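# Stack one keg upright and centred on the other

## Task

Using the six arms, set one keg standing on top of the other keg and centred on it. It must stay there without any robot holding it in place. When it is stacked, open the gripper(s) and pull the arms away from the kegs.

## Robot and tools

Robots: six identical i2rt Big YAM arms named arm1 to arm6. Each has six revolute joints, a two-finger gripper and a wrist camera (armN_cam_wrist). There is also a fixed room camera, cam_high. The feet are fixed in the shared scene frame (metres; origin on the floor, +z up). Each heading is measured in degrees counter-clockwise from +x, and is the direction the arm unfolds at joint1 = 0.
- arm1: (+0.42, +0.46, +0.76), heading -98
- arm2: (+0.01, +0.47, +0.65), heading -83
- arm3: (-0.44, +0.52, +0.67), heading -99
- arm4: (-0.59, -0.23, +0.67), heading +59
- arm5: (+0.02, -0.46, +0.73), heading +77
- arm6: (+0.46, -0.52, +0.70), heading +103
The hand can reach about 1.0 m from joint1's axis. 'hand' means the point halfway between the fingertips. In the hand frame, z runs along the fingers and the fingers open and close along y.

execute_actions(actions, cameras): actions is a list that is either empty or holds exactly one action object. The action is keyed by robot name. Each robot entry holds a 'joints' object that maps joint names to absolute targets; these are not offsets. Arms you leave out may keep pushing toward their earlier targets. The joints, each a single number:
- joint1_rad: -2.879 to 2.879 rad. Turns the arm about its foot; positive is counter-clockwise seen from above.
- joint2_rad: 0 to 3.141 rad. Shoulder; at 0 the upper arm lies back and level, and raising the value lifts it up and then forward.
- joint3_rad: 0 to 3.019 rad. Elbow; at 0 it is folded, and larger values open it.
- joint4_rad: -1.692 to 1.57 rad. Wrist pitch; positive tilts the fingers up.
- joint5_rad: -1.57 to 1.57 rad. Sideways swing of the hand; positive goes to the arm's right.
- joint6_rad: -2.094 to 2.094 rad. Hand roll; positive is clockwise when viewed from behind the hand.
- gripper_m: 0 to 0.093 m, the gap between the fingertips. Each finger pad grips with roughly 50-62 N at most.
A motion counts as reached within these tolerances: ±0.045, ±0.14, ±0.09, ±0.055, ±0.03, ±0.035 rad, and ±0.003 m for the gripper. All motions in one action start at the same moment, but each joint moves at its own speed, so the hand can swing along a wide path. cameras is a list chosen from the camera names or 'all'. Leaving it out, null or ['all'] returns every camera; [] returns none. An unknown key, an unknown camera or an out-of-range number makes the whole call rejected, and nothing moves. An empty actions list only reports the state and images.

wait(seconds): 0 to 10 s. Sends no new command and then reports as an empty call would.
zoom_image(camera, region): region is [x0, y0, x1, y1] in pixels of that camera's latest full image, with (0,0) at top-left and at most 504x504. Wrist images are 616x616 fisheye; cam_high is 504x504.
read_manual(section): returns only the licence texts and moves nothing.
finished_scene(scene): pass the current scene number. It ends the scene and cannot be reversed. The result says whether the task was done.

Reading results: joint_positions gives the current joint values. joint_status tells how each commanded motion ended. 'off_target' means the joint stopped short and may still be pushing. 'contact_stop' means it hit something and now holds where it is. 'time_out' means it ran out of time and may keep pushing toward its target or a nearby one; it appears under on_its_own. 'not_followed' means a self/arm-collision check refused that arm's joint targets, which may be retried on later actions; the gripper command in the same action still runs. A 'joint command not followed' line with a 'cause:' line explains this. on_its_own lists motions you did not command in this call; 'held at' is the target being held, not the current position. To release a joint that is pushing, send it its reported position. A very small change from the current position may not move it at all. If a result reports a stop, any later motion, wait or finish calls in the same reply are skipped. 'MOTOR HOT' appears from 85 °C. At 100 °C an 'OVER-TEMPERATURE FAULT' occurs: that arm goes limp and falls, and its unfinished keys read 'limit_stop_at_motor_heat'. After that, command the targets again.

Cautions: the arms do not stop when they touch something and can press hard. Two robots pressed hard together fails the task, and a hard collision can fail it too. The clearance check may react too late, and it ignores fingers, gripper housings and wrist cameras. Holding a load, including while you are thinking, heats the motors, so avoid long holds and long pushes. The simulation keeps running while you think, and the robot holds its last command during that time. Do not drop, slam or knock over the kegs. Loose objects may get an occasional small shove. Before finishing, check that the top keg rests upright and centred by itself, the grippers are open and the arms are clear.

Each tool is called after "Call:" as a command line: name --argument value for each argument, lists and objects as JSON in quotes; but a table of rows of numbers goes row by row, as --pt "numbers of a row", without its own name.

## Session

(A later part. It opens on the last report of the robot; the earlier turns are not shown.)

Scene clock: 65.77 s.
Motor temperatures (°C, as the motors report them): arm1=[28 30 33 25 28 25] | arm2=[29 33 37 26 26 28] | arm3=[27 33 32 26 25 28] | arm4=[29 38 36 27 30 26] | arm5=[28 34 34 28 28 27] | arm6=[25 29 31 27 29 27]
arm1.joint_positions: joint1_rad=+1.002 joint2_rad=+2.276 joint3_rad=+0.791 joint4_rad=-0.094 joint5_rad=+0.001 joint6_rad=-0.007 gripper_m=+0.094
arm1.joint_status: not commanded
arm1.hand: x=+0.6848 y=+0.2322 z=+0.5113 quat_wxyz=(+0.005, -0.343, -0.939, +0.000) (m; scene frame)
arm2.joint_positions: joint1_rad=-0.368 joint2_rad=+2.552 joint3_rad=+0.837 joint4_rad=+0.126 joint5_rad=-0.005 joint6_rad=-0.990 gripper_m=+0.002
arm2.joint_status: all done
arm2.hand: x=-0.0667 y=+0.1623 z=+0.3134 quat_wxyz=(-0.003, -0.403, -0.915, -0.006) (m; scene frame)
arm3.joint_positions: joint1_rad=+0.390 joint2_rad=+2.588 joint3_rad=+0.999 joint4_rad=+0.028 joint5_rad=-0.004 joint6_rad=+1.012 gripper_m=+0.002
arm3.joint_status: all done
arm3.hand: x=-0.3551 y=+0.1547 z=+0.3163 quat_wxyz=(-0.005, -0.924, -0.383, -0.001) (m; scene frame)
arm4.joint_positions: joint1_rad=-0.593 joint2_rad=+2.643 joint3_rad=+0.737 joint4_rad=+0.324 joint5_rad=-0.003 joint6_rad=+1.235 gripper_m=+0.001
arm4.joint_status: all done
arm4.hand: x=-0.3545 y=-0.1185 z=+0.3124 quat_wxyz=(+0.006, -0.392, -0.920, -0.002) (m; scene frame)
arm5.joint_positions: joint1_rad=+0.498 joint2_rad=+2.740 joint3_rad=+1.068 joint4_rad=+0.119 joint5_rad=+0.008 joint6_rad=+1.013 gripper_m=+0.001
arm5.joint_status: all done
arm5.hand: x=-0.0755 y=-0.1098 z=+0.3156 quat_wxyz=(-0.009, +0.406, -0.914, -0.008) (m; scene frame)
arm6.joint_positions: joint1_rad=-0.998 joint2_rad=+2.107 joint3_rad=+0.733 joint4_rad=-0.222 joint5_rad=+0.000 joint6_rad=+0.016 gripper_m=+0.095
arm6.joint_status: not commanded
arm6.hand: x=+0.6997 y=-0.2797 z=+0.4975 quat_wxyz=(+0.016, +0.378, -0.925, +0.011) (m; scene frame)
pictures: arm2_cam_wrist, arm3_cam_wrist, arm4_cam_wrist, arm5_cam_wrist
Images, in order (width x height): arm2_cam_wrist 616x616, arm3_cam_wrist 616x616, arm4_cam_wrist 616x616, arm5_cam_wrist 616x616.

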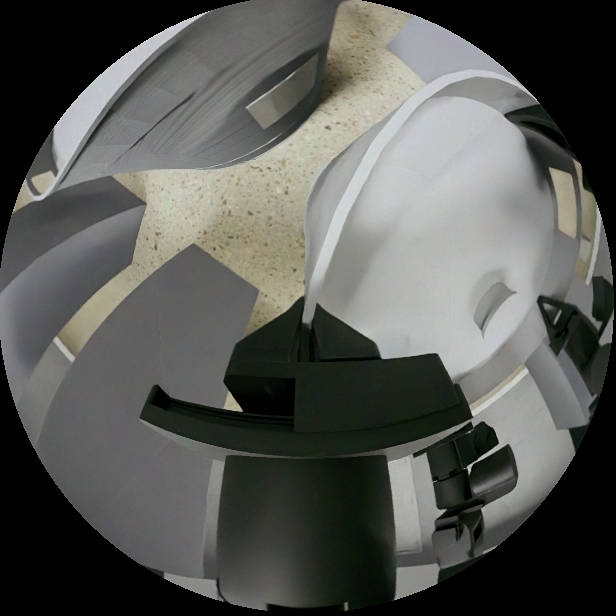

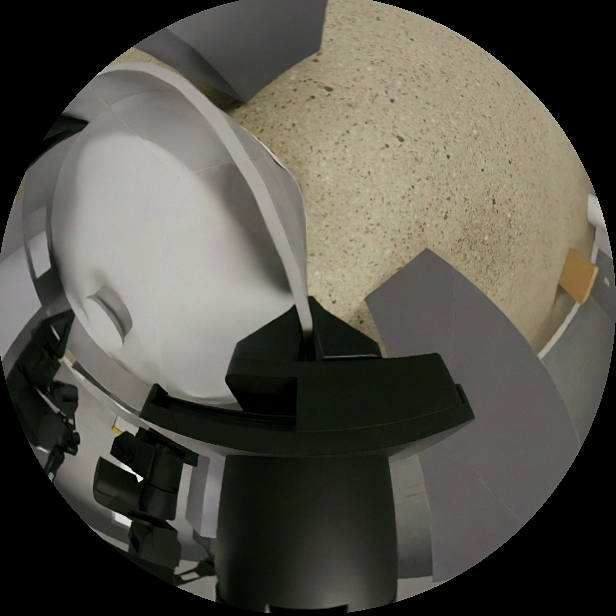

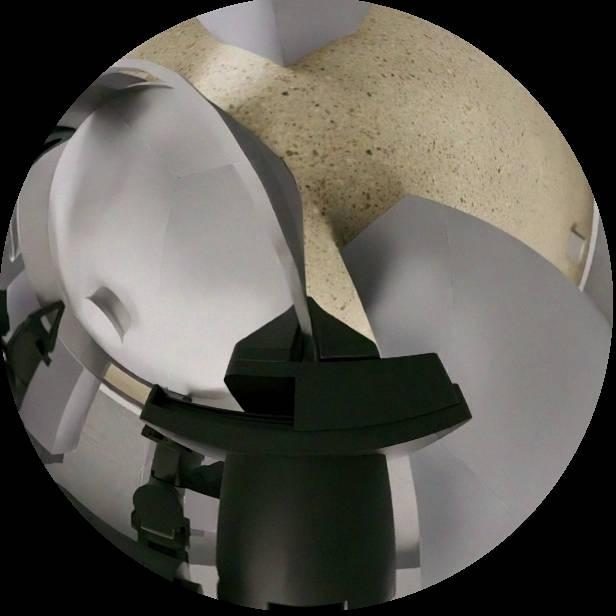

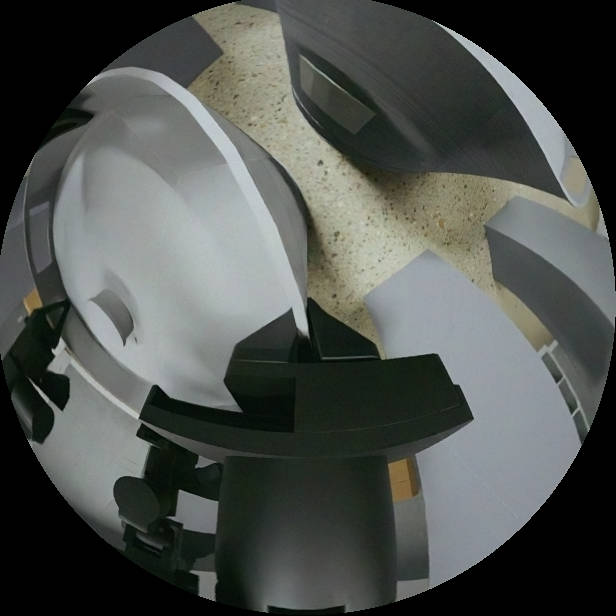

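Call:
execute_actions --actions '[{"arm2":{"joints":{"joint2_rad":2.15,"joint3_rad":0.72,"joint4_rad":-0.015,"joint6_rad":-0.99}},"arm3":{"joints":{"joint2_rad":2.215,"joint3_rad":0.9,"joint4_rad":-0.12}},"arm4":{"joints":{"joint2_rad":2.26,"joint3_rad":0.6,"joint4_rad":0.185}},"arm5":{"joints":{"joint2_rad":2.39,"joint3_rad":0.95,"joint4_rad":0.0,"joint6_rad":1.013}}}]' --cameras '[]'

Call:
execute_actions --actions '[{"arm2":{"joints":{"joint2_rad":1.87,"joint3_rad":0.665,"joint4_rad":-0.225}},"arm3":{"joints":{"joint2_rad":1.97,"joint3_rad":0.84,"joint4_rad":-0.29}},"arm4":{"joints":{"joint2_rad":1.94,"joint3_rad":0.52,"joint4_rad":-0.04}},"arm5":{"joints":{"joint2_rad":2.15,"joint3_rad":0.855,"joint4_rad":-0.13}}}]' --cameras '[]'

Call:
execute_actions --actions '[{"arm2":{"joints":{"joint2_rad":1.595,"joint3_rad":0.67,"joint4_rad":-0.49}},"arm3":{"joints":{"joint2_rad":1.74,"joint3_rad":0.83,"joint4_rad":-0.5}},"arm4":{"joints":{"joint2_rad":1.6,"joint3_rad":0.5,"joint4_rad":-0.35}},"arm5":{"joints":{"joint2_rad":1.9,"joint3_rad":0.8,"joint4_rad":-0.318}}}]' --cameras '[]'

Call:
execute_actions --actions '[{"arm2":{"joints":{"joint2_rad":1.365,"joint3_rad":0.745,"joint4_rad":-0.772}},"arm3":{"joints":{"joint2_rad":1.53,"joint3_rad":0.885,"joint4_rad":-0.74}},"arm4":{"joints":{"joint2_rad":1.3,"joint3_rad":0.575,"joint4_rad":-0.69}},"arm5":{"joints":{"joint2_rad":1.665,"joint3_rad":0.8,"joint4_rad":-0.545}}}]' --cameras '[]'

Call:
execute_actions --actions '[{"arm2":{"joints":{"joint2_rad":1.195,"joint3_rad":0.855,"joint4_rad":-1.042}},"arm3":{"joints":{"joint2_rad":1.37,"joint3_rad":0.975,"joint4_rad":-0.98}},"arm4":{"joints":{"joint2_rad":1.09,"joint3_rad":0.685,"joint4_rad":-1.0}},"arm5":{"joints":{"joint2_rad":1.46,"joint3_rad":0.87,"joint4_rad":-0.793}}}]' --cameras '["cam_high"]'

Scene clock: 83.77 s.
Motor temperatures (°C, as the motors report them): arm1=[28 30 32 25 28 25] | arm2=[29 33 36 26 26 28] | arm3=[27 33 32 26 25 28] | arm4=[29 38 36 27 30 26] | arm5=[28 34 34 28 28 27] | arm6=[25 29 31 27 29 27]
arm1.joint_positions: joint1_rad=+1.002 joint2_rad=+2.276 joint3_rad=+0.791 joint4_rad=-0.094 joint5_rad=+0.001 joint6_rad=-0.007 gripper_m=+0.094
arm1.joint_status: not commanded
arm1.hand: x=+0.6848 y=+0.2322 z=+0.5113 quat_wxyz=(+0.005, -0.343, -0.939, +0.000) (m; scene frame)
arm2.joint_positions: joint1_rad=-0.364 joint2_rad=+2.372 joint3_rad=+0.747 joint4_rad=+0.030 joint5_rad=+0.035 joint6_rad=-0.976 gripper_m=+0.002
arm2.joint_status: joint2_rad time_out (moved -0.179 of -0.402); the others done
arm2.on_its_own: joint2_rad is held at +2.349, not at your +2.150, since a time_out
arm2.hand: x=-0.0720 y=+0.1648 z=+0.3706 quat_wxyz=(+0.018, -0.407, -0.913, -0.006) (m; scene frame)
arm3.joint_positions: joint1_rad=+0.390 joint2_rad=+2.356 joint3_rad=+0.887 joint4_rad=-0.107 joint5_rad=+0.023 joint6_rad=+1.004 gripper_m=+0.002
arm3.joint_status: joint2_rad time_out (moved -0.232 of -0.373); the others done
arm3.on_its_own: joint2_rad reads +2.356 and still pushes toward +2.215 since a time_out
arm3.hand: x=-0.3597 y=+0.1537 z=+0.3968 quat_wxyz=(+0.005, -0.922, -0.387, +0.011) (m; scene frame)
arm4.joint_positions: joint1_rad=-0.593 joint2_rad=+2.376 joint3_rad=+0.604 joint4_rad=+0.168 joint5_rad=-0.018 joint6_rad=+1.236 gripper_m=+0.001
arm4.joint_status: all done
arm4.hand: x=-0.3566 y=-0.1176 z=+0.3912 quat_wxyz=(+0.019, -0.393, -0.920, +0.001) (m; scene frame)
arm5.joint_positions: joint1_rad=+0.488 joint2_rad=+2.579 joint3_rad=+0.970 joint4_rad=+0.047 joint5_rad=-0.029 joint6_rad=+0.981 gripper_m=+0.001
arm5.joint_status: joint2_rad time_out (moved -0.160 of -0.350); the others done
arm5.on_its_own: joint2_rad is held at +2.559, not at your +2.390, since a time_out
arm5.hand: x=-0.0791 y=-0.1077 z=+0.3728 quat_wxyz=(+0.010, +0.416, -0.909, -0.006) (m; scene frame)
arm6.joint_positions: joint1_rad=-0.998 joint2_rad=+2.107 joint3_rad=+0.733 joint4_rad=-0.222 joint5_rad=+0.000 joint6_rad=+0.016 gripper_m=+0.095
arm6.joint_status: not commanded
arm6.hand: x=+0.6997 y=-0.2797 z=+0.4975 quat_wxyz=(+0.016, +0.378, -0.925, +0.011) (m; scene frame)
pictures: none
joint command not followed: on one or more control steps a check withheld the commanded joint targets of the arm2 arm, and it was not sent them on those steps.
cause: the commanded joint targets would bring a part of the robot too close to another arm (this arm's wrist (the part past joint 4) and the other arm's wrist (the part past joint 4)); next, command targets that bring no part of the robot closer to that arm.
joint command not followed: on one or more control steps a check withheld the commanded joint targets of the arm5 arm, and it was not sent them on those steps.
cause: the commanded joint targets would bring a part of the robot too close to another arm (this arm's wrist (the part past joint 4) and the other arm's wrist (the part past joint 4)); next, command targets that bring no part of the robot closer to that arm.
No camera images: the call's "cameras" was empty. Leave "cameras" out to get every camera's image.

not run: a stop came earlier in this reply.

not run: a stop came earlier in this reply.

not run: a stop came earlier in this reply.

not run: a stop came earlier in this reply.

Call:
execute_actions --actions '[{"arm2":{"joints":{"joint2_rad":2.02,"joint3_rad":0.63,"joint4_rad":-0.1}},"arm3":{"joints":{"joint2_rad":2.1,"joint3_rad":0.845,"joint4_rad":-0.2}},"arm4":{"joints":{"joint2_rad":2.09,"joint3_rad":0.545,"joint4_rad":0.09}},"arm5":{"joints":{"joint2_rad":2.29,"joint3_rad":0.835,"joint4_rad":-0.045}}}]' --cameras '[]'

Call:
execute_actions --actions '[{"arm2":{"joints":{"joint2_rad":1.74,"joint3_rad":0.625,"joint4_rad":-0.35}},"arm3":{"joints":{"joint2_rad":1.86,"joint3_rad":0.82,"joint4_rad":-0.39}},"arm4":{"joints":{"joint2_rad":1.76,"joint3_rad":0.5,"joint4_rad":-0.19}},"arm5":{"joints":{"joint2_rad":2.04,"joint3_rad":0.77,"joint4_rad":-0.21}}}]' --cameras '[]'

Scene clock: 92.80 s.
Motor temperatures (°C, as the motors report them): arm1=[28 30 32 25 28 25] | arm2=[29 33 36 26 28 28] | arm3=[27 34 32 26 25 28] | arm4=[29 40 36 27 30 26] | arm5=[28 35 34 28 29 27] | arm6=[25 29 31 27 29 27]
arm1.joint_positions: joint1_rad=+1.002 joint2_rad=+2.276 joint3_rad=+0.791 joint4_rad=-0.094 joint5_rad=+0.001 joint6_rad=-0.007 gripper_m=+0.094
arm1.joint_status: not commanded
arm1.hand: x=+0.6848 y=+0.2322 z=+0.5113 quat_wxyz=(+0.005, -0.343, -0.939, +0.000) (m; scene frame)
arm2.joint_positions: joint1_rad=-0.364 joint2_rad=+2.128 joint3_rad=+0.645 joint4_rad=-0.086 joint5_rad=-0.015 joint6_rad=-0.976 gripper_m=+0.002
arm2.joint_status: all done
arm2.hand: x=-0.0635 y=+0.1638 z=+0.4422 quat_wxyz=(-0.009, -0.407, -0.913, +0.002) (m; scene frame)
arm3.joint_positions: joint1_rad=+0.392 joint2_rad=+2.216 joint3_rad=+0.832 joint4_rad=-0.186 joint5_rad=-0.023 joint6_rad=+1.002 gripper_m=+0.002
arm3.joint_status: all done
arm3.hand: x=-0.3513 y=+0.1558 z=+0.4435 quat_wxyz=(-0.002, -0.921, -0.389, -0.011) (m; scene frame)
arm4.joint_positions: joint1_rad=-0.593 joint2_rad=+2.186 joint3_rad=+0.536 joint4_rad=+0.083 joint5_rad=+0.004 joint6_rad=+1.235 gripper_m=+0.001
arm4.joint_status: all done
arm4.hand: x=-0.3469 y=-0.1177 z=+0.4411 quat_wxyz=(-0.001, -0.392, -0.920, -0.005) (m; scene frame)
arm5.joint_positions: joint1_rad=+0.482 joint2_rad=+2.362 joint3_rad=+0.843 joint4_rad=-0.034 joint5_rad=+0.022 joint6_rad=+0.979 gripper_m=+0.001
arm5.joint_status: all done
arm5.hand: x=-0.0683 y=-0.1076 z=+0.4464 quat_wxyz=(-0.016, +0.414, -0.910, -0.007) (m; scene frame)
arm6.joint_positions: joint1_rad=-0.998 joint2_rad=+2.107 joint3_rad=+0.733 joint4_rad=-0.222 joint5_rad=+0.000 joint6_rad=+0.016 gripper_m=+0.095
arm6.joint_status: not commanded
arm6.hand: x=+0.6997 y=-0.2797 z=+0.4975 quat_wxyz=(+0.016, +0.378, -0.925, +0.011) (m; scene frame)
pictures: none
No camera images: the call's "cameras" was empty. Leave "cameras" out to get every camera's image.

Scene clock: 93.87 s.
Motor temperatures (°C, as the motors report them): arm1=[28 30 32 25 28 25] | arm2=[29 33 36 26 28 28] | arm3=[27 34 32 26 25 28] | arm4=[29 40 36 27 30 26] | arm5=[28 35 34 28 29 27] | arm6=[25 29 31 27 29 27]
arm1.joint_positions: joint1_rad=+1.002 joint2_rad=+2.276 joint3_rad=+0.791 joint4_rad=-0.094 joint5_rad=+0.001 joint6_rad=-0.007 gripper_m=+0.094
arm1.joint_status: not commanded
arm1.hand: x=+0.6848 y=+0.2322 z=+0.5113 quat_wxyz=(+0.005, -0.343, -0.939, +0.000) (m; scene frame)
arm2.joint_positions: joint1_rad=-0.364 joint2_rad=+1.847 joint3_rad=+0.615 joint4_rad=-0.338 joint5_rad=-0.012 joint6_rad=-0.976 gripper_m=+0.002
arm2.joint_status: all done
arm2.hand: x=-0.0651 y=+0.1605 z=+0.5227 quat_wxyz=(-0.007, -0.407, -0.913, +0.002) (m; scene frame)
arm3.joint_positions: joint1_rad=+0.391 joint2_rad=+1.966 joint3_rad=+0.782 joint4_rad=-0.386 joint5_rad=-0.017 joint6_rad=+1.002 gripper_m=+0.002
arm3.joint_status: all done
arm3.hand: x=-0.3524 y=+0.1557 z=+0.5267 quat_wxyz=(-0.002, -0.921, -0.389, -0.008) (m; scene frame)
arm4.joint_positions: joint1_rad=-0.593 joint2_rad=+1.844 joint3_rad=+0.469 joint4_rad=-0.192 joint5_rad=+0.000 joint6_rad=+1.235 gripper_m=+0.001
arm4.joint_status: all done
arm4.hand: x=-0.3488 y=-0.1187 z=+0.5235 quat_wxyz=(+0.000, -0.392, -0.920, -0.007) (m; scene frame)
arm5.joint_positions: joint1_rad=+0.483 joint2_rad=+2.114 joint3_rad=+0.760 joint4_rad=-0.201 joint5_rad=+0.018 joint6_rad=+0.979 gripper_m=+0.001
arm5.joint_status: all done
arm5.hand: x=-0.0693 y=-0.1094 z=+0.5261 quat_wxyz=(-0.014, +0.415, -0.910, -0.006) (m; scene frame)
arm6.joint_positions: joint1_rad=-0.998 joint2_rad=+2.107 joint3_rad=+0.733 joint4_rad=-0.222 joint5_rad=+0.000 joint6_rad=+0.016 gripper_m=+0.095
arm6.joint_status: not commanded
arm6.hand: x=+0.6997 y=-0.2797 z=+0.4975 quat_wxyz=(+0.016, +0.378, -0.925, +0.011) (m; scene frame)
pictures: none
No camera images: the call's "cameras" was empty. Leave "cameras" out to get every camera's image.

Call:
execute_actions --actions '[{"arm2":{"joints":{"joint2_rad":1.365,"joint3_rad":0.735,"joint4_rad":-0.772}},"arm3":{"joints":{"joint2_rad":1.54,"joint3_rad":0.885,"joint4_rad":-0.74}},"arm4":{"joints":{"joint2_rad":1.3,"joint3_rad":0.575,"joint4_rad":-0.69}},"arm5":{"joints":{"joint2_rad":1.68,"joint3_rad":0.785,"joint4_rad":-0.545}}}]' --cameras '[]'

Call:
execute_actions --actions '[{"arm2":{"joints":{"joint2_rad":1.195,"joint3_rad":0.85,"joint4_rad":-1.042}},"arm3":{"joints":{"joint2_rad":1.375,"joint3_rad":0.975,"joint4_rad":-0.98}},"arm4":{"joints":{"joint2_rad":1.09,"joint3_rad":0.685,"joint4_rad":-1.0}},"arm5":{"joints":{"joint2_rad":1.47,"joint3_rad":0.86,"joint4_rad":-0.793}}}]' --cameras '[]'

Call:
execute_actions --actions '[{"arm2":{"joints":{"joint1_rad":0.032,"joint2_rad":1.185,"joint3_rad":0.83,"joint4_rad":-1.04,"joint6_rad":-0.59}},"arm3":{"joints":{"joint1_rad":0.68,"joint2_rad":1.5,"joint3_rad":1.115,"joint4_rad":-0.995,"joint6_rad":1.293}},"arm4":{"joints":{"joint1_rad":-0.737,"joint2_rad":1.4,"joint3_rad":0.985,"joint4_rad":-0.97,"joint6_rad":1.09}},"arm5":{"joints":{"joint1_rad":0.145,"joint2_rad":1.44,"joint3_rad":0.815,"joint4_rad":-0.78,"joint6_rad":0.645}}}]' --cameras '["cam_high"]'

Scene clock: 113.47 s.
Motor temperatures (°C, as the motors report them): arm1=[28 31 32 25 28 25] | arm2=[29 34 37 26 27 28] | arm3=[27 34 33 26 25 28] | arm4=[29 39 36 27 30 26] | arm5=[28 35 34 28 28 27] | arm6=[25 29 31 27 29 27]
arm1.joint_positions: joint1_rad=+1.002 joint2_rad=+2.276 joint3_rad=+0.791 joint4_rad=-0.094 joint5_rad=+0.001 joint6_rad=-0.007 gripper_m=+0.094
arm1.joint_status: not commanded
arm1.hand: x=+0.6848 y=+0.2322 z=+0.5113 quat_wxyz=(+0.005, -0.343, -0.939, +0.000) (m; scene frame)
arm2.joint_positions: joint1_rad=-0.373 joint2_rad=+1.475 joint3_rad=+0.651 joint4_rad=-0.732 joint5_rad=-0.010 joint6_rad=-0.997 gripper_m=+0.002
arm2.joint_status: all done
arm2.hand: x=-0.0678 y=+0.1634 z=+0.6403 quat_wxyz=(-0.008, -0.401, -0.916, +0.009) (m; scene frame)
arm3.joint_positions: joint1_rad=+0.388 joint2_rad=+1.640 joint3_rad=+0.796 joint4_rad=-0.726 joint5_rad=-0.014 joint6_rad=+0.989 gripper_m=+0.002
arm3.joint_status: all done
arm3.hand: x=-0.3552 y=+0.1603 z=+0.6447 quat_wxyz=(-0.001, -0.919, -0.393, -0.006) (m; scene frame)
arm4.joint_positions: joint1_rad=-0.579 joint2_rad=+1.372 joint3_rad=+0.493 joint4_rad=-0.661 joint5_rad=+0.004 joint6_rad=+1.237 gripper_m=+0.001
arm4.joint_status: all done
arm4.hand: x=-0.3500 y=-0.1172 z=+0.6425 quat_wxyz=(-0.011, -0.387, -0.922, -0.016) (m; scene frame)
arm5.joint_positions: joint1_rad=+0.475 joint2_rad=+1.764 joint3_rad=+0.746 joint4_rad=-0.534 joint5_rad=+0.017 joint6_rad=+0.961 gripper_m=+0.001
arm5.joint_status: all done
arm5.hand: x=-0.0687 y=-0.1045 z=+0.6438 quat_wxyz=(-0.013, +0.419, -0.908, -0.008) (m; scene frame)
arm6.joint_positions: joint1_rad=-0.998 joint2_rad=+2.107 joint3_rad=+0.733 joint4_rad=-0.222 joint5_rad=+0.000 joint6_rad=+0.016 gripper_m=+0.095
arm6.joint_status: not commanded
arm6.hand: x=+0.6997 y=-0.2797 z=+0.4975 quat_wxyz=(+0.016, +0.378, -0.925, +0.011) (m; scene frame)
pictures: none
joint command not followed: on one or more control steps a check withheld the commanded joint targets of the arm5 arm, and it was not sent them on those steps.
cause: the commanded joint targets would bring a part of the robot too close to another arm (this arm's wrist (the part past joint 4) and the other arm's wrist (the part past joint 4)); next, command targets that bring no part of the robot closer to that arm.
No camera images: the call's "cameras" was empty. Leave "cameras" out to get every camera's image.

Scene clock: 115.70 s.
Motor temperatures (°C, as the motors report them): arm1=[28 31 32 25 28 25] | arm2=[29 34 39 26 27 28] | arm3=[27 34 35 26 25 28] | arm4=[29 39 38 27 30 26] | arm5=[28 35 35 28 28 27] | arm6=[25 29 31 27 29 27]
arm1.joint_positions: joint1_rad=+1.002 joint2_rad=+2.276 joint3_rad=+0.791 joint4_rad=-0.094 joint5_rad=+0.001 joint6_rad=-0.007 gripper_m=+0.094
arm1.joint_status: not commanded
arm1.hand: x=+0.6848 y=+0.2322 z=+0.5113 quat_wxyz=(+0.005, -0.343, -0.939, +0.000) (m; scene frame)
arm2.joint_positions: joint1_rad=-0.373 joint2_rad=+1.302 joint3_rad=+0.754 joint4_rad=-0.993 joint5_rad=-0.010 joint6_rad=-0.996 gripper_m=+0.003
arm2.joint_status: joint3_rad time_out (moved +0.103 of +0.199); the others done
arm2.on_its_own: joint3_rad reads +0.754 and still pushes toward +0.850 since a time_out
arm2.hand: x=-0.0688 y=+0.1604 z=+0.7215 quat_wxyz=(-0.009, -0.402, -0.915, +0.017) (m; scene frame)
arm3.joint_positions: joint1_rad=+0.388 joint2_rad=+1.468 joint3_rad=+0.866 joint4_rad=-0.955 joint5_rad=-0.011 joint6_rad=+0.993 gripper_m=+0.002
arm3.joint_status: joint3_rad time_out (moved +0.070 of +0.179); the others done
arm3.on_its_own: joint3_rad reads +0.866 and still pushes toward +0.975 since a time_out
arm3.hand: x=-0.3559 y=+0.1613 z=+0.7244 quat_wxyz=(-0.007, -0.920, -0.392, -0.004) (m; scene frame)
arm4.joint_positions: joint1_rad=-0.580 joint2_rad=+1.146 joint3_rad=+0.584 joint4_rad=-0.962 joint5_rad=+0.000 joint6_rad=+1.237 gripper_m=+0.001
arm4.joint_status: joint3_rad time_out (moved +0.090 of +0.192); the others done
arm4.on_its_own: joint3_rad reads +0.584 and still pushes toward +0.685 since a time_out
arm4.hand: x=-0.3529 y=-0.1189 z=+0.7215 quat_wxyz=(-0.014, -0.387, -0.922, -0.022) (m; scene frame)
arm5.joint_positions: joint1_rad=+0.479 joint2_rad=+1.550 joint3_rad=+0.777 joint4_rad=-0.765 joint5_rad=+0.019 joint6_rad=+0.964 gripper_m=+0.001
arm5.joint_status: all done
arm5.hand: x=-0.0696 y=-0.1076 z=+0.7237 quat_wxyz=(-0.016, +0.419, -0.908, -0.015) (m; scene frame)
arm6.joint_positions: joint1_rad=-0.998 joint2_rad=+2.107 joint3_rad=+0.733 joint4_rad=-0.222 joint5_rad=+0.000 joint6_rad=+0.016 gripper_m=+0.095
arm6.joint_status: not commanded
arm6.hand: x=+0.6997 y=-0.2797 z=+0.4975 quat_wxyz=(+0.016, +0.378, -0.925, +0.011) (m; scene frame)
pictures: none
No camera images: the call's "cameras" was empty. Leave "cameras" out to get every camera's image.

not run: a stop came earlier in this reply.

Call:
execute_actions --actions '[{"arm2":{"joints":{"joint1_rad":0.032,"joint2_rad":1.185,"joint3_rad":0.83,"joint4_rad":-1.04,"joint6_rad":-0.59}},"arm3":{"joints":{"joint1_rad":0.68,"joint2_rad":1.5,"joint3_rad":1.12,"joint4_rad":-0.995,"joint6_rad":1.293}},"arm4":{"joints":{"joint1_rad":-0.737,"joint2_rad":1.4,"joint3_rad":0.99,"joint4_rad":-0.97,"joint6_rad":1.09}},"arm5":{"joints":{"joint1_rad":0.145,"joint2_rad":1.44,"joint3_rad":0.815,"joint4_rad":-0.78,"joint6_rad":0.645}}}]' --cameras '["cam_high"]'

Scene clock: 121.50 s.
Motor temperatures (°C, as the motors report them): arm1=[28 31 32 25 28 25] | arm2=[29 34 42 26 27 28] | arm3=[27 34 38 26 25 28] | arm4=[29 39 42 27 30 26] | arm5=[28 35 36 28 28 27] | arm6=[25 29 31 27 29 27]
arm1.joint_positions: joint1_rad=+1.002 joint2_rad=+2.276 joint3_rad=+0.791 joint4_rad=-0.094 joint5_rad=+0.001 joint6_rad=-0.007 gripper_m=+0.094
arm1.joint_status: not commanded
arm1.hand: x=+0.6848 y=+0.2322 z=+0.5113 quat_wxyz=(+0.005, -0.343, -0.939, +0.000) (m; scene frame)
arm2.joint_positions: joint1_rad=+0.024 joint2_rad=+1.301 joint3_rad=+0.754 joint4_rad=-1.013 joint5_rad=-0.014 joint6_rad=-0.594 gripper_m=+0.002
arm2.joint_status: all done
arm2.hand: x=+0.0572 y=+0.1589 z=+0.7217 quat_wxyz=(-0.010, -0.404, -0.915, +0.004) (m; scene frame)
arm3.joint_positions: joint1_rad=+0.688 joint2_rad=+1.589 joint3_rad=+0.998 joint4_rad=-0.976 joint5_rad=-0.025 joint6_rad=+1.292 gripper_m=+0.002
arm3.joint_status: joint3_rad time_out (moved +0.132 of +0.254); the others done
arm3.on_its_own: joint3_rad reads +0.998 and still pushes toward +1.110 since a time_out
arm3.hand: x=-0.2283 y=+0.1634 z=+0.7215 quat_wxyz=(+0.000, -0.920, -0.392, -0.012) (m; scene frame)
arm4.joint_positions: joint1_rad=-0.725 joint2_rad=+1.494 joint3_rad=+0.891 joint4_rad=-0.947 joint5_rad=+0.000 joint6_rad=+1.094 gripper_m=+0.001
arm4.joint_status: joint3_rad time_out (moved +0.307 of +0.406); the others done
arm4.on_its_own: joint3_rad reads +0.891 and still pushes toward +0.990 since a time_out
arm4.hand: x=-0.2263 y=-0.1199 z=+0.7184 quat_wxyz=(-0.007, -0.388, -0.921, -0.012) (m; scene frame)
arm5.joint_positions: joint1_rad=+0.129 joint2_rad=+1.537 joint3_rad=+0.749 joint4_rad=-0.746 joint5_rad=+0.025 joint6_rad=+0.618 gripper_m=+0.001
arm5.joint_status: all done
arm5.hand: x=+0.0570 y=-0.1066 z=+0.7211 quat_wxyz=(-0.023, +0.417, -0.908, -0.009) (m; scene frame)
arm6.joint_positions: joint1_rad=-0.998 joint2_rad=+2.107 joint3_rad=+0.733 joint4_rad=-0.222 joint5_rad=+0.000 joint6_rad=+0.016 gripper_m=+0.095
arm6.joint_status: not commanded
arm6.hand: x=+0.6997 y=-0.2797 z=+0.4975 quat_wxyz=(+0.016, +0.378, -0.925, +0.011) (m; scene frame)
pictures: cam_high
Images, in order (width x height): cam_high 504x504.

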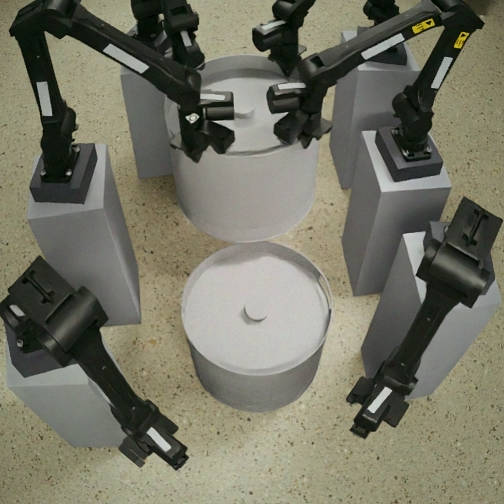

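Call:
execute_actions --actions '[{"arm2":{"joints":{"joint1_rad":0.375,"joint2_rad":1.29,"joint3_rad":0.95,"joint4_rad":-1.04,"joint6_rad":-0.245}},"arm3":{"joints":{"joint1_rad":0.885,"joint2_rad":1.65,"joint3_rad":1.34,"joint4_rad":-1.055,"joint6_rad":1.5}},"arm4":{"joints":{"joint1_rad":-0.812,"joint2_rad":1.65,"joint3_rad":1.335,"joint4_rad":-1.055,"joint6_rad":1.02}},"arm5":{"joints":{"joint1_rad":-0.175,"joint2_rad":1.505,"joint3_rad":0.915,"joint4_rad":-0.805,"joint6_rad":0.32}}}]' --cameras '[]'

Scene clock: 128.07 s.
Motor temperatures (°C, as the motors report them): arm1=[28 31 32 25 28 25] | arm2=[29 34 45 26 27 28] | arm3=[27 34 41 26 26 28] | arm4=[29 40 45 27 30 26] | arm5=[28 35 38 28 28 27] | arm6=[25 29 31 27 29 27]
arm1.joint_positions: joint1_rad=+1.002 joint2_rad=+2.276 joint3_rad=+0.791 joint4_rad=-0.094 joint5_rad=+0.001 joint6_rad=-0.007 gripper_m=+0.094
arm1.joint_status: not commanded
arm1.hand: x=+0.6848 y=+0.2322 z=+0.5113 quat_wxyz=(+0.005, -0.343, -0.939, +0.000) (m; scene frame)
arm2.joint_positions: joint1_rad=+0.360 joint2_rad=+1.403 joint3_rad=+0.850 joint4_rad=-0.998 joint5_rad=-0.010 joint6_rad=-0.258 gripper_m=+0.002
arm2.joint_status: joint3_rad time_out (moved +0.096 of +0.196); the others done
arm2.on_its_own: joint3_rad reads +0.850 and still pushes toward +0.950 since a time_out
arm2.hand: x=+0.1754 y=+0.1561 z=+0.7214 quat_wxyz=(-0.012, -0.404, -0.915, +0.005) (m; scene frame)
arm3.joint_positions: joint1_rad=+0.898 joint2_rad=+1.753 joint3_rad=+1.219 joint4_rad=-1.031 joint5_rad=-0.027 joint6_rad=+1.501 gripper_m=+0.002
arm3.joint_status: joint3_rad time_out (moved +0.222 of +0.342); the others done
arm3.on_its_own: joint3_rad reads +1.219 and still pushes toward +1.332 since a time_out
arm3.hand: x=-0.1093 y=+0.1618 z=+0.7228 quat_wxyz=(+0.002, -0.920, -0.392, -0.014) (m; scene frame)
arm4.joint_positions: joint1_rad=-0.804 joint2_rad=+1.758 joint3_rad=+1.239 joint4_rad=-1.036 joint5_rad=+0.002 joint6_rad=+1.017 gripper_m=+0.001
arm4.joint_status: joint3_rad time_out (moved +0.348 of +0.444); the others done
arm4.on_its_own: joint3_rad reads +1.239 and still pushes toward +1.335 since a time_out
arm4.hand: x=-0.1072 y=-0.1244 z=+0.7222 quat_wxyz=(-0.005, -0.389, -0.921, -0.009) (m; scene frame)
arm5.joint_positions: joint1_rad=-0.189 joint2_rad=+1.601 joint3_rad=+0.834 joint4_rad=-0.767 joint5_rad=+0.022 joint6_rad=+0.296 gripper_m=+0.001
arm5.joint_status: all done
arm5.hand: x=+0.1770 y=-0.1081 z=+0.7235 quat_wxyz=(-0.025, +0.420, -0.907, -0.004) (m; scene frame)
arm6.joint_positions: joint1_rad=-0.998 joint2_rad=+2.107 joint3_rad=+0.733 joint4_rad=-0.222 joint5_rad=+0.000 joint6_rad=+0.016 gripper_m=+0.095
arm6.joint_status: not commanded
arm6.hand: x=+0.6997 y=-0.2797 z=+0.4975 quat_wxyz=(+0.016, +0.378, -0.925, +0.011) (m; scene frame)
pictures: none
No camera images: the call's "cameras" was empty. Leave "cameras" out to get every camera's image.

Call:
execute_actions --actions '[{"arm2":{"joints":{"joint1_rad":0.628,"joint2_rad":1.455,"joint3_rad":1.145,"joint4_rad":-1.065,"joint6_rad":0.01}},"arm3":{"joints":{"joint1_rad":1.04,"joint2_rad":1.85,"joint3_rad":1.65,"joint4_rad":-1.16,"joint6_rad":1.655}},"arm4":{"joints":{"joint1_rad":-0.855,"joint2_rad":1.92,"joint3_rad":1.75,"joint4_rad":-1.2,"joint6_rad":0.97}},"arm5":{"joints":{"joint1_rad":-0.428,"joint2_rad":1.63,"joint3_rad":1.095,"joint4_rad":-0.86,"joint6_rad":0.06}}}]' --cameras '[]'

Scene clock: 134.50 s.
Motor temperatures (°C, as the motors report them): arm1=[28 31 32 25 28 25] | arm2=[29 34 47 26 27 28] | arm3=[27 35 43 26 26 28] | arm4=[29 41 47 27 30 26] | arm5=[28 36 39 28 29 27] | arm6=[25 29 31 27 29 27]
arm1.joint_positions: joint1_rad=+1.002 joint2_rad=+2.276 joint3_rad=+0.791 joint4_rad=-0.094 joint5_rad=+0.001 joint6_rad=-0.007 gripper_m=+0.094
arm1.joint_status: not commanded
arm1.hand: x=+0.6848 y=+0.2322 z=+0.5113 quat_wxyz=(+0.005, -0.343, -0.939, +0.000) (m; scene frame)
arm2.joint_positions: joint1_rad=+0.609 joint2_rad=+1.592 joint3_rad=+1.042 joint4_rad=-1.013 joint5_rad=-0.009 joint6_rad=-0.006 gripper_m=+0.002
arm2.joint_status: joint3_rad time_out (moved +0.193 of +0.295); the others done
arm2.on_its_own: joint3_rad reads +1.042 and still pushes toward +1.145 since a time_out
arm2.hand: x=+0.2943 y=+0.1540 z=+0.7151 quat_wxyz=(-0.007, -0.405, -0.914, +0.000) (m; scene frame)
arm3.joint_positions: joint1_rad=+1.052 joint2_rad=+1.963 joint3_rad=+1.526 joint4_rad=-1.136 joint5_rad=-0.029 joint6_rad=+1.656 gripper_m=+0.002
arm3.joint_status: joint3_rad time_out (moved +0.307 of +0.431); the others done
arm3.on_its_own: joint3_rad reads +1.526 and still pushes toward +1.639 since a time_out
arm3.hand: x=+0.0098 y=+0.1619 z=+0.7190 quat_wxyz=(+0.008, -0.920, -0.392, -0.012) (m; scene frame)
arm4.joint_positions: joint1_rad=-0.850 joint2_rad=+2.034 joint3_rad=+1.650 joint4_rad=-1.171 joint5_rad=+0.000 joint6_rad=+0.972 gripper_m=+0.001
arm4.joint_status: joint3_rad time_out (moved +0.411 of +0.511); the others done
arm4.on_its_own: joint3_rad reads +1.650 and still pushes toward +1.750 since a time_out
arm4.hand: x=+0.0109 y=-0.1270 z=+0.7180 quat_wxyz=(-0.006, -0.390, -0.921, -0.010) (m; scene frame)
arm5.joint_positions: joint1_rad=-0.440 joint2_rad=+1.753 joint3_rad=+1.023 joint4_rad=-0.820 joint5_rad=+0.016 joint6_rad=+0.044 gripper_m=+0.001
arm5.joint_status: all done
arm5.hand: x=+0.2965 y=-0.1088 z=+0.7178 quat_wxyz=(-0.016, +0.420, -0.907, +0.003) (m; scene frame)
arm6.joint_positions: joint1_rad=-0.998 joint2_rad=+2.107 joint3_rad=+0.733 joint4_rad=-0.222 joint5_rad=+0.000 joint6_rad=+0.016 gripper_m=+0.095
arm6.joint_status: not commanded
arm6.hand: x=+0.6997 y=-0.2797 z=+0.4975 quat_wxyz=(+0.016, +0.378, -0.925, +0.011) (m; scene frame)
pictures: none
No camera images: the call's "cameras" was empty. Leave "cameras" out to get every camera's image.

Call:
execute_actions --actions '[{"arm2":{"joints":{"joint1_rad":0.8,"joint2_rad":1.64,"joint3_rad":1.42,"joint4_rad":-1.135,"joint6_rad":0.185}},"arm3":{"joints":{"joint1_rad":1.15,"joint2_rad":2.105,"joint3_rad":2.075,"joint4_rad":-1.335,"joint6_rad":1.765}},"arm4":{"joints":{"joint1_rad":-0.885,"joint2_rad":2.245,"joint3_rad":2.32,"joint4_rad":-1.415,"joint6_rad":0.94}},"arm5":{"joints":{"joint1_rad":-0.612,"joint2_rad":1.78,"joint3_rad":1.35,"joint4_rad":-0.955,"joint6_rad":-0.125}}}]'

Call:
zoom_image --camera "cam_high" --region '[170,305,350,395]'

Call:
zoom_image --camera "arm1_cam_wrist" --region '[360,200,540,340]'

Call:
zoom_image --camera "arm6_cam_wrist" --region '[50,190,230,330]'

Scene clock: 142.70 s.
Motor temperatures (°C, as the motors report them): arm1=[28 31 32 25 28 25] | arm2=[29 35 50 27 27 28] | arm3=[27 35 45 26 26 28] | arm4=[29 43 50 27 30 26] | arm5=[28 37 40 28 28 27] | arm6=[25 29 31 27 29 27]
arm1.joint_positions: joint1_rad=+1.002 joint2_rad=+2.276 joint3_rad=+0.791 joint4_rad=-0.094 joint5_rad=+0.001 joint6_rad=-0.007 gripper_m=+0.094
arm1.joint_status: not commanded
arm1.hand: x=+0.6848 y=+0.2322 z=+0.5113 quat_wxyz=(+0.005, -0.343, -0.939, +0.000) (m; scene frame)
arm2.joint_positions: joint1_rad=+0.768 joint2_rad=+1.814 joint3_rad=+1.302 joint4_rad=-1.064 joint5_rad=-0.006 joint6_rad=+0.160 gripper_m=+0.002
arm2.joint_status: joint2_rad time_out (moved +0.221 of +0.048); joint3_rad time_out (moved +0.260 of +0.378); joint4_rad time_out (moved -0.051 of -0.122); the others done
arm2.on_its_own: joint2_rad reads +1.814 and still pushes toward +1.640 since a time_out; joint3_rad reads +1.302 and still pushes toward +1.414 since a time_out; joint4_rad reads -1.064 and still pushes toward -1.135 since a time_out
arm2.hand: x=+0.4066 y=+0.1485 z=+0.7018 quat_wxyz=(+0.000, -0.409, -0.913, +0.000) (m; scene frame)
arm3.joint_positions: joint1_rad=+1.157 joint2_rad=+2.222 joint3_rad=+1.942 joint4_rad=-1.308 joint5_rad=-0.027 joint6_rad=+1.766 gripper_m=+0.003
arm3.joint_status: joint3_rad time_out (moved +0.416 of +0.549); the others done
arm3.on_its_own: joint3_rad reads +1.942 and still pushes toward +2.054 since a time_out
arm3.hand: x=+0.1227 y=+0.1598 z=+0.7111 quat_wxyz=(+0.015, -0.921, -0.389, -0.006) (m; scene frame)
arm4.joint_positions: joint1_rad=-0.883 joint2_rad=+2.355 joint3_rad=+2.190 joint4_rad=-1.389 joint5_rad=+0.000 joint6_rad=+0.946 gripper_m=+0.001
arm4.joint_status: joint3_rad time_out (moved +0.540 of +0.670); the others done
arm4.on_its_own: joint3_rad reads +2.190 and still pushes toward +2.302 since a time_out
arm4.hand: x=+0.1213 y=-0.1313 z=+0.7102 quat_wxyz=(-0.006, -0.393, -0.920, -0.010) (m; scene frame)
arm5.joint_positions: joint1_rad=-0.617 joint2_rad=+1.935 joint3_rad=+1.267 joint4_rad=-0.902 joint5_rad=+0.013 joint6_rad=-0.129 gripper_m=+0.001
arm5.joint_status: joint2_rad time_out (moved +0.182 of +0.027); the others done
arm5.on_its_own: joint2_rad reads +1.935 and still pushes toward +1.780 since a time_out
arm5.hand: x=+0.4079 y=-0.1136 z=+0.7059 quat_wxyz=(-0.005, +0.418, -0.908, +0.006) (m; scene frame)
arm6.joint_positions: joint1_rad=-0.998 joint2_rad=+2.107 joint3_rad=+0.733 joint4_rad=-0.222 joint5_rad=+0.000 joint6_rad=+0.016 gripper_m=+0.095
arm6.joint_status: not commanded
arm6.hand: x=+0.6997 y=-0.2797 z=+0.4975 quat_wxyz=(+0.016, +0.378, -0.925, +0.011) (m; scene frame)
pictures: arm1_cam_wrist, arm2_cam_wrist, arm3_cam_wrist, arm4_cam_wrist, arm5_cam_wrist, arm6_cam_wrist, cam_high
Images, in order (width x height): arm1_cam_wrist 616x616, arm2_cam_wrist 616x616, arm3_cam_wrist 616x616, arm4_cam_wrist 616x616, arm5_cam_wrist 616x616, arm6_cam_wrist 616x616, cam_high 504x504.

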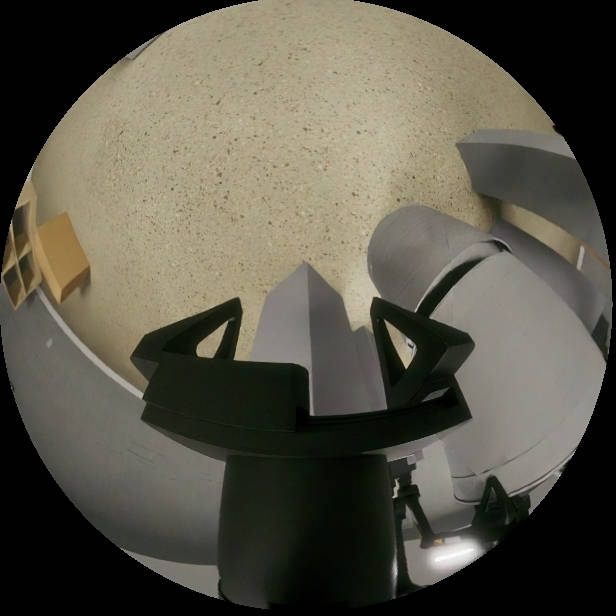

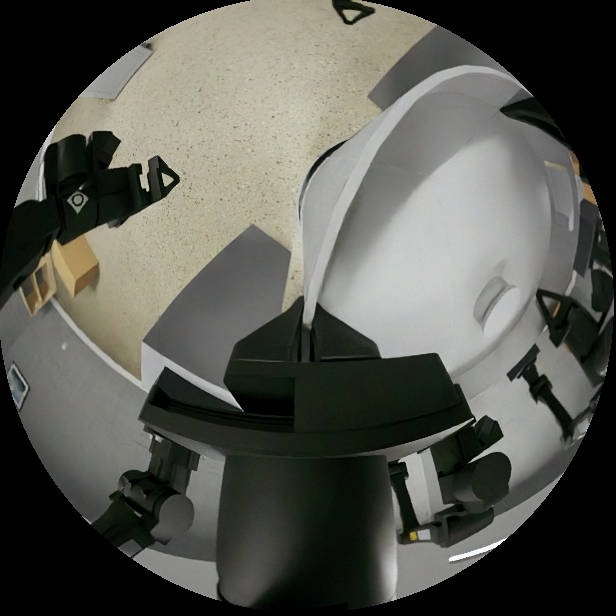

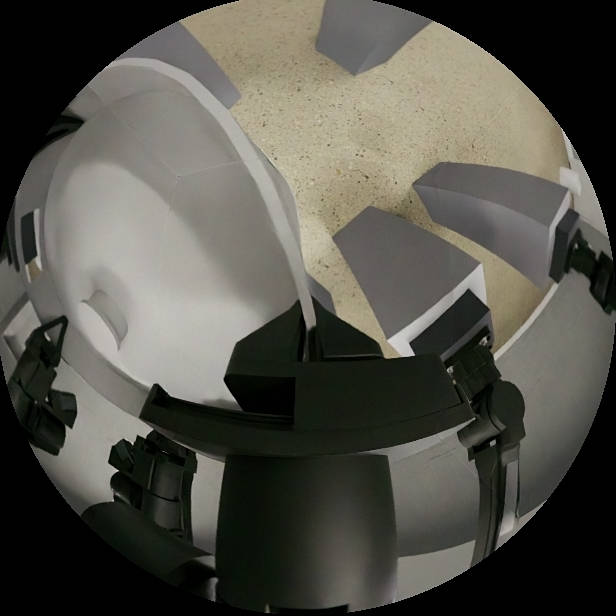

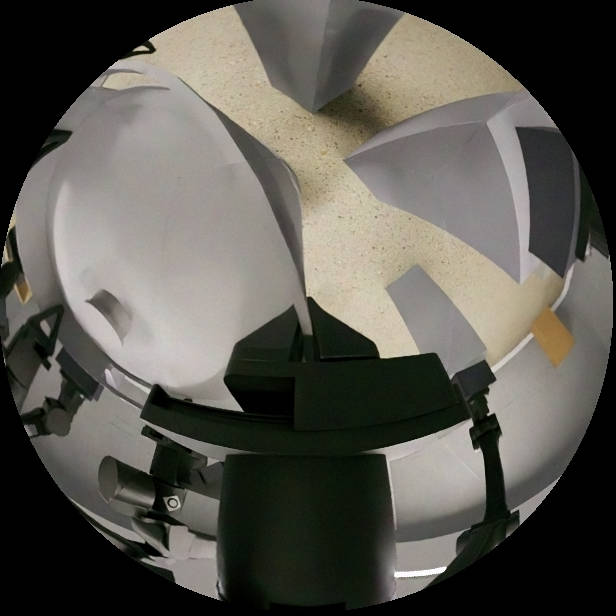

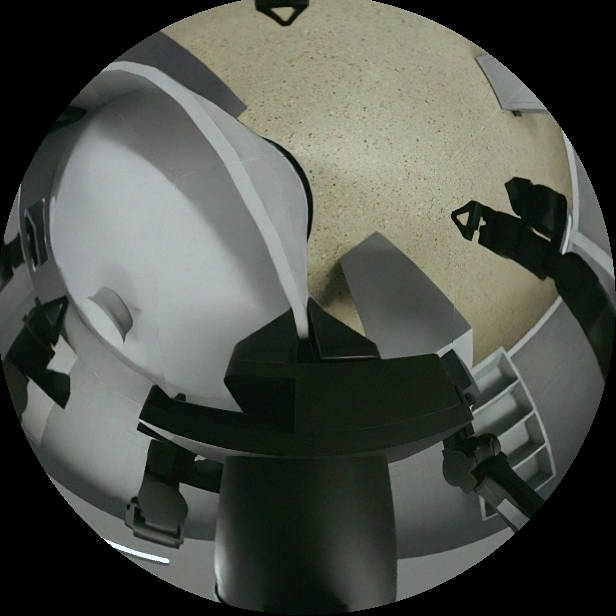

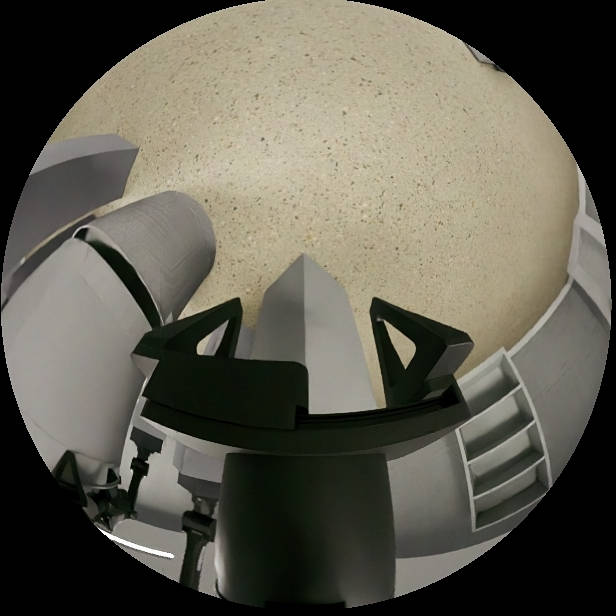

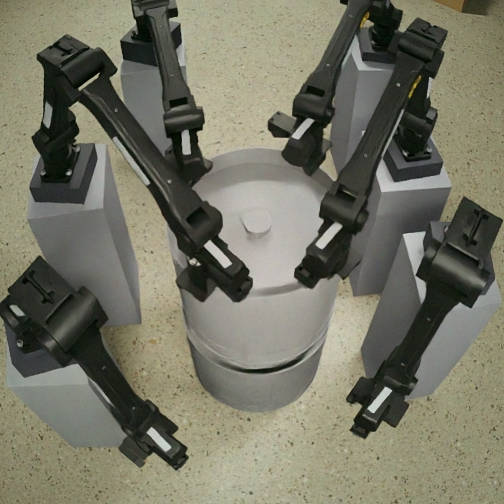

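Region (170, 305, 350, 395) of cam_high's 504x504 image, scaled by 2.800, with more detail than that image has.

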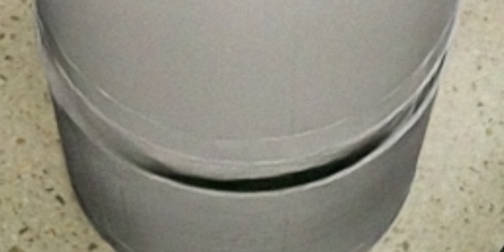

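Region (360, 200, 540, 340) of arm1_cam_wrist's 616x616 image, scaled by 2.800, with more detail than that image has.

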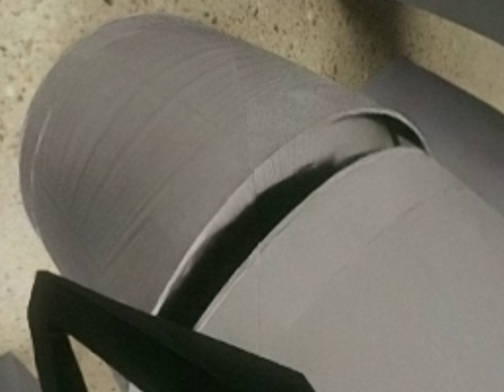

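Region (50, 190, 230, 330) of arm6_cam_wrist's 616x616 image, scaled by 2.800, with more detail than that image has.

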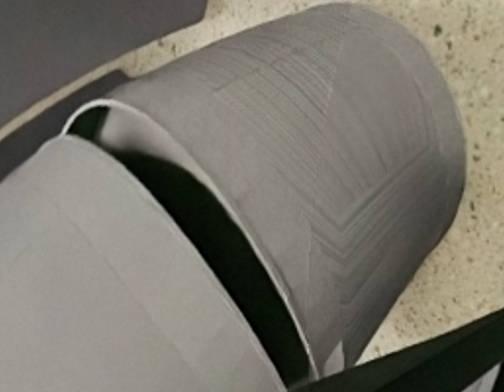

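Call:
execute_actions --actions '[{"arm2":{"joints":{"joint1_rad":0.805,"joint4_rad":-1.08}},"arm3":{"joints":{"joint1_rad":1.16,"joint2_rad":2.125,"joint4_rad":-1.285}},"arm4":{"joints":{"joint1_rad":-0.875,"joint2_rad":2.26,"joint4_rad":-1.365}},"arm5":{"joints":{"joint1_rad":-0.618,"joint4_rad":-0.91}}}]' --cameras '["cam_high","arm1_cam_wrist","arm6_cam_wrist"]'

Call:
zoom_image --camera "cam_high" --region '[170,305,350,395]'

Call:
zoom_image --camera "arm1_cam_wrist" --region '[360,200,540,340]'

Call:
zoom_image --camera "arm6_cam_wrist" --region '[50,190,230,330]'

Scene clock: 150.43 s.
Motor temperatures (°C, as the motors report them): arm1=[28 31 32 25 28 25] | arm2=[29 37 52 27 27 28] | arm3=[27 36 47 26 26 28] | arm4=[29 45 52 27 30 26] | arm5=[28 38 41 28 28 27] | arm6=[25 29 31 27 29 27]
arm1.joint_positions: joint1_rad=+1.002 joint2_rad=+2.276 joint3_rad=+0.791 joint4_rad=-0.094 joint5_rad=+0.001 joint6_rad=-0.007 gripper_m=+0.094
arm1.joint_status: not commanded
arm1.hand: x=+0.6848 y=+0.2322 z=+0.5113 quat_wxyz=(+0.005, -0.343, -0.939, +0.000) (m; scene frame)
arm2.joint_positions: joint1_rad=+0.769 joint2_rad=+1.814 joint3_rad=+1.302 joint4_rad=-1.049 joint5_rad=-0.017 joint6_rad=+0.160 gripper_m=+0.002
arm2.joint_status: all done
arm2.on_its_own: joint2_rad reads +1.814 and still pushes toward +1.640 since a time_out; joint3_rad reads +1.302 and still pushes toward +1.414 since a time_out
arm2.hand: x=+0.4110 y=+0.1483 z=+0.7018 quat_wxyz=(-0.009, -0.408, -0.913, -0.004) (m; scene frame)
arm3.joint_positions: joint1_rad=+1.159 joint2_rad=+2.227 joint3_rad=+1.942 joint4_rad=-1.288 joint5_rad=-0.032 joint6_rad=+1.766 gripper_m=+0.003
arm3.joint_status: all done
arm3.on_its_own: joint3_rad reads +1.942 and still pushes toward +2.054 since a time_out
arm3.hand: x=+0.1280 y=+0.1596 z=+0.7081 quat_wxyz=(+0.010, -0.920, -0.391, -0.013) (m; scene frame)
arm4.joint_positions: joint1_rad=-0.883 joint2_rad=+2.361 joint3_rad=+2.190 joint4_rad=-1.364 joint5_rad=+0.000 joint6_rad=+0.945 gripper_m=+0.001
arm4.joint_status: all done
arm4.on_its_own: joint3_rad reads +2.190 and still pushes toward +2.302 since a time_out
arm4.hand: x=+0.1267 y=-0.1307 z=+0.7059 quat_wxyz=(-0.014, -0.392, -0.920, -0.014) (m; scene frame)
arm5.joint_positions: joint1_rad=-0.621 joint2_rad=+1.935 joint3_rad=+1.267 joint4_rad=-0.885 joint5_rad=+0.019 joint6_rad=-0.130 gripper_m=+0.001
arm5.joint_status: all done
arm5.on_its_own: joint2_rad reads +1.935 and still pushes toward +1.780 since a time_out
arm5.hand: x=+0.4129 y=-0.1128 z=+0.7060 quat_wxyz=(-0.015, +0.417, -0.909, +0.007) (m; scene frame)
arm6.joint_positions: joint1_rad=-0.998 joint2_rad=+2.107 joint3_rad=+0.733 joint4_rad=-0.222 joint5_rad=+0.000 joint6_rad=+0.016 gripper_m=+0.095
arm6.joint_status: not commanded
arm6.hand: x=+0.6997 y=-0.2797 z=+0.4975 quat_wxyz=(+0.016, +0.378, -0.925, +0.011) (m; scene frame)
pictures: arm1_cam_wrist, arm6_cam_wrist, cam_high
Images, in order (width x height): arm1_cam_wrist 616x616, arm6_cam_wrist 616x616, cam_high 504x504.

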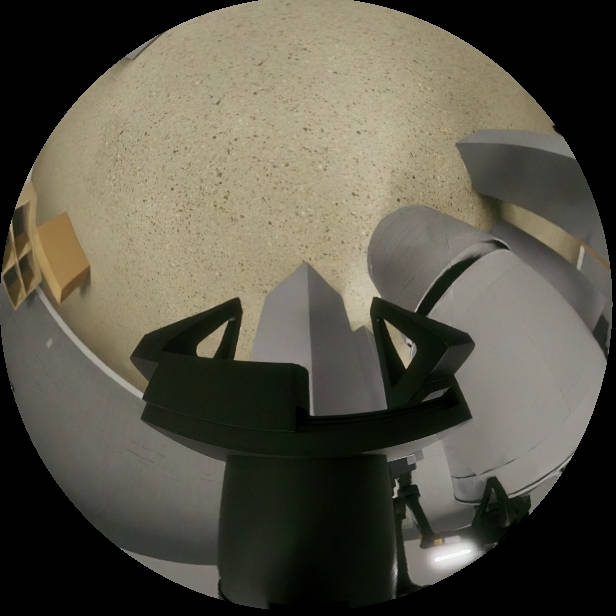

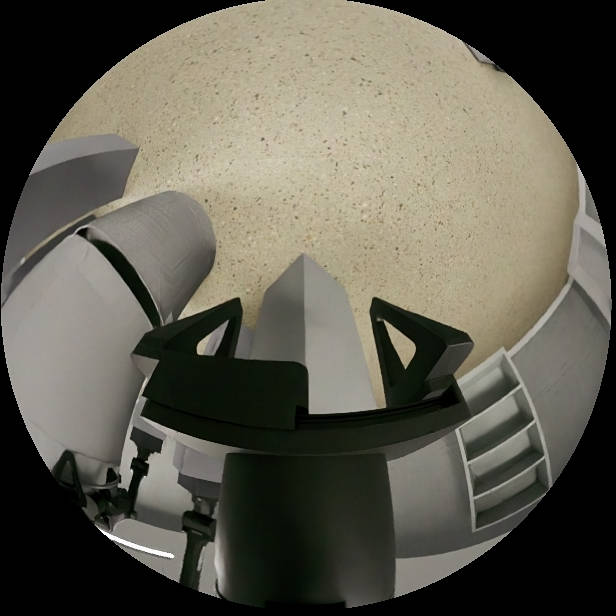

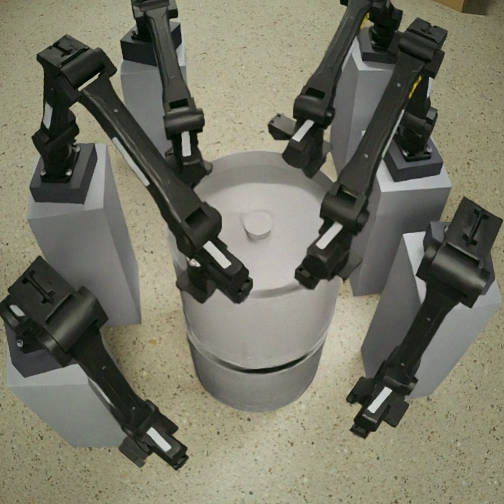

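Region (170, 305, 350, 395) of cam_high's 504x504 image, scaled by 2.800, with more detail than that image has.

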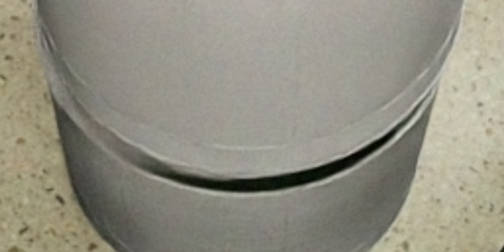

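Region (360, 200, 540, 340) of arm1_cam_wrist's 616x616 image, scaled by 2.800, with more detail than that image has.

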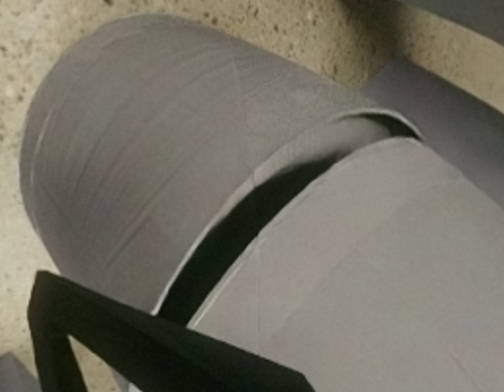

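Region (50, 190, 230, 330) of arm6_cam_wrist's 616x616 image, scaled by 2.800, with more detail than that image has.

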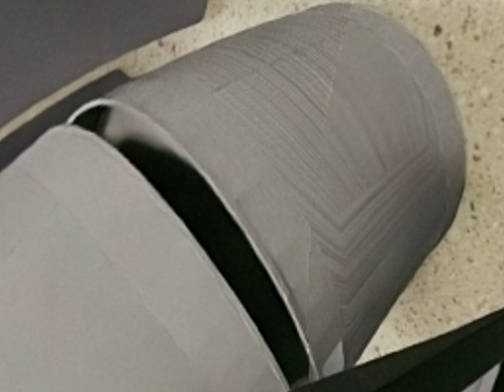

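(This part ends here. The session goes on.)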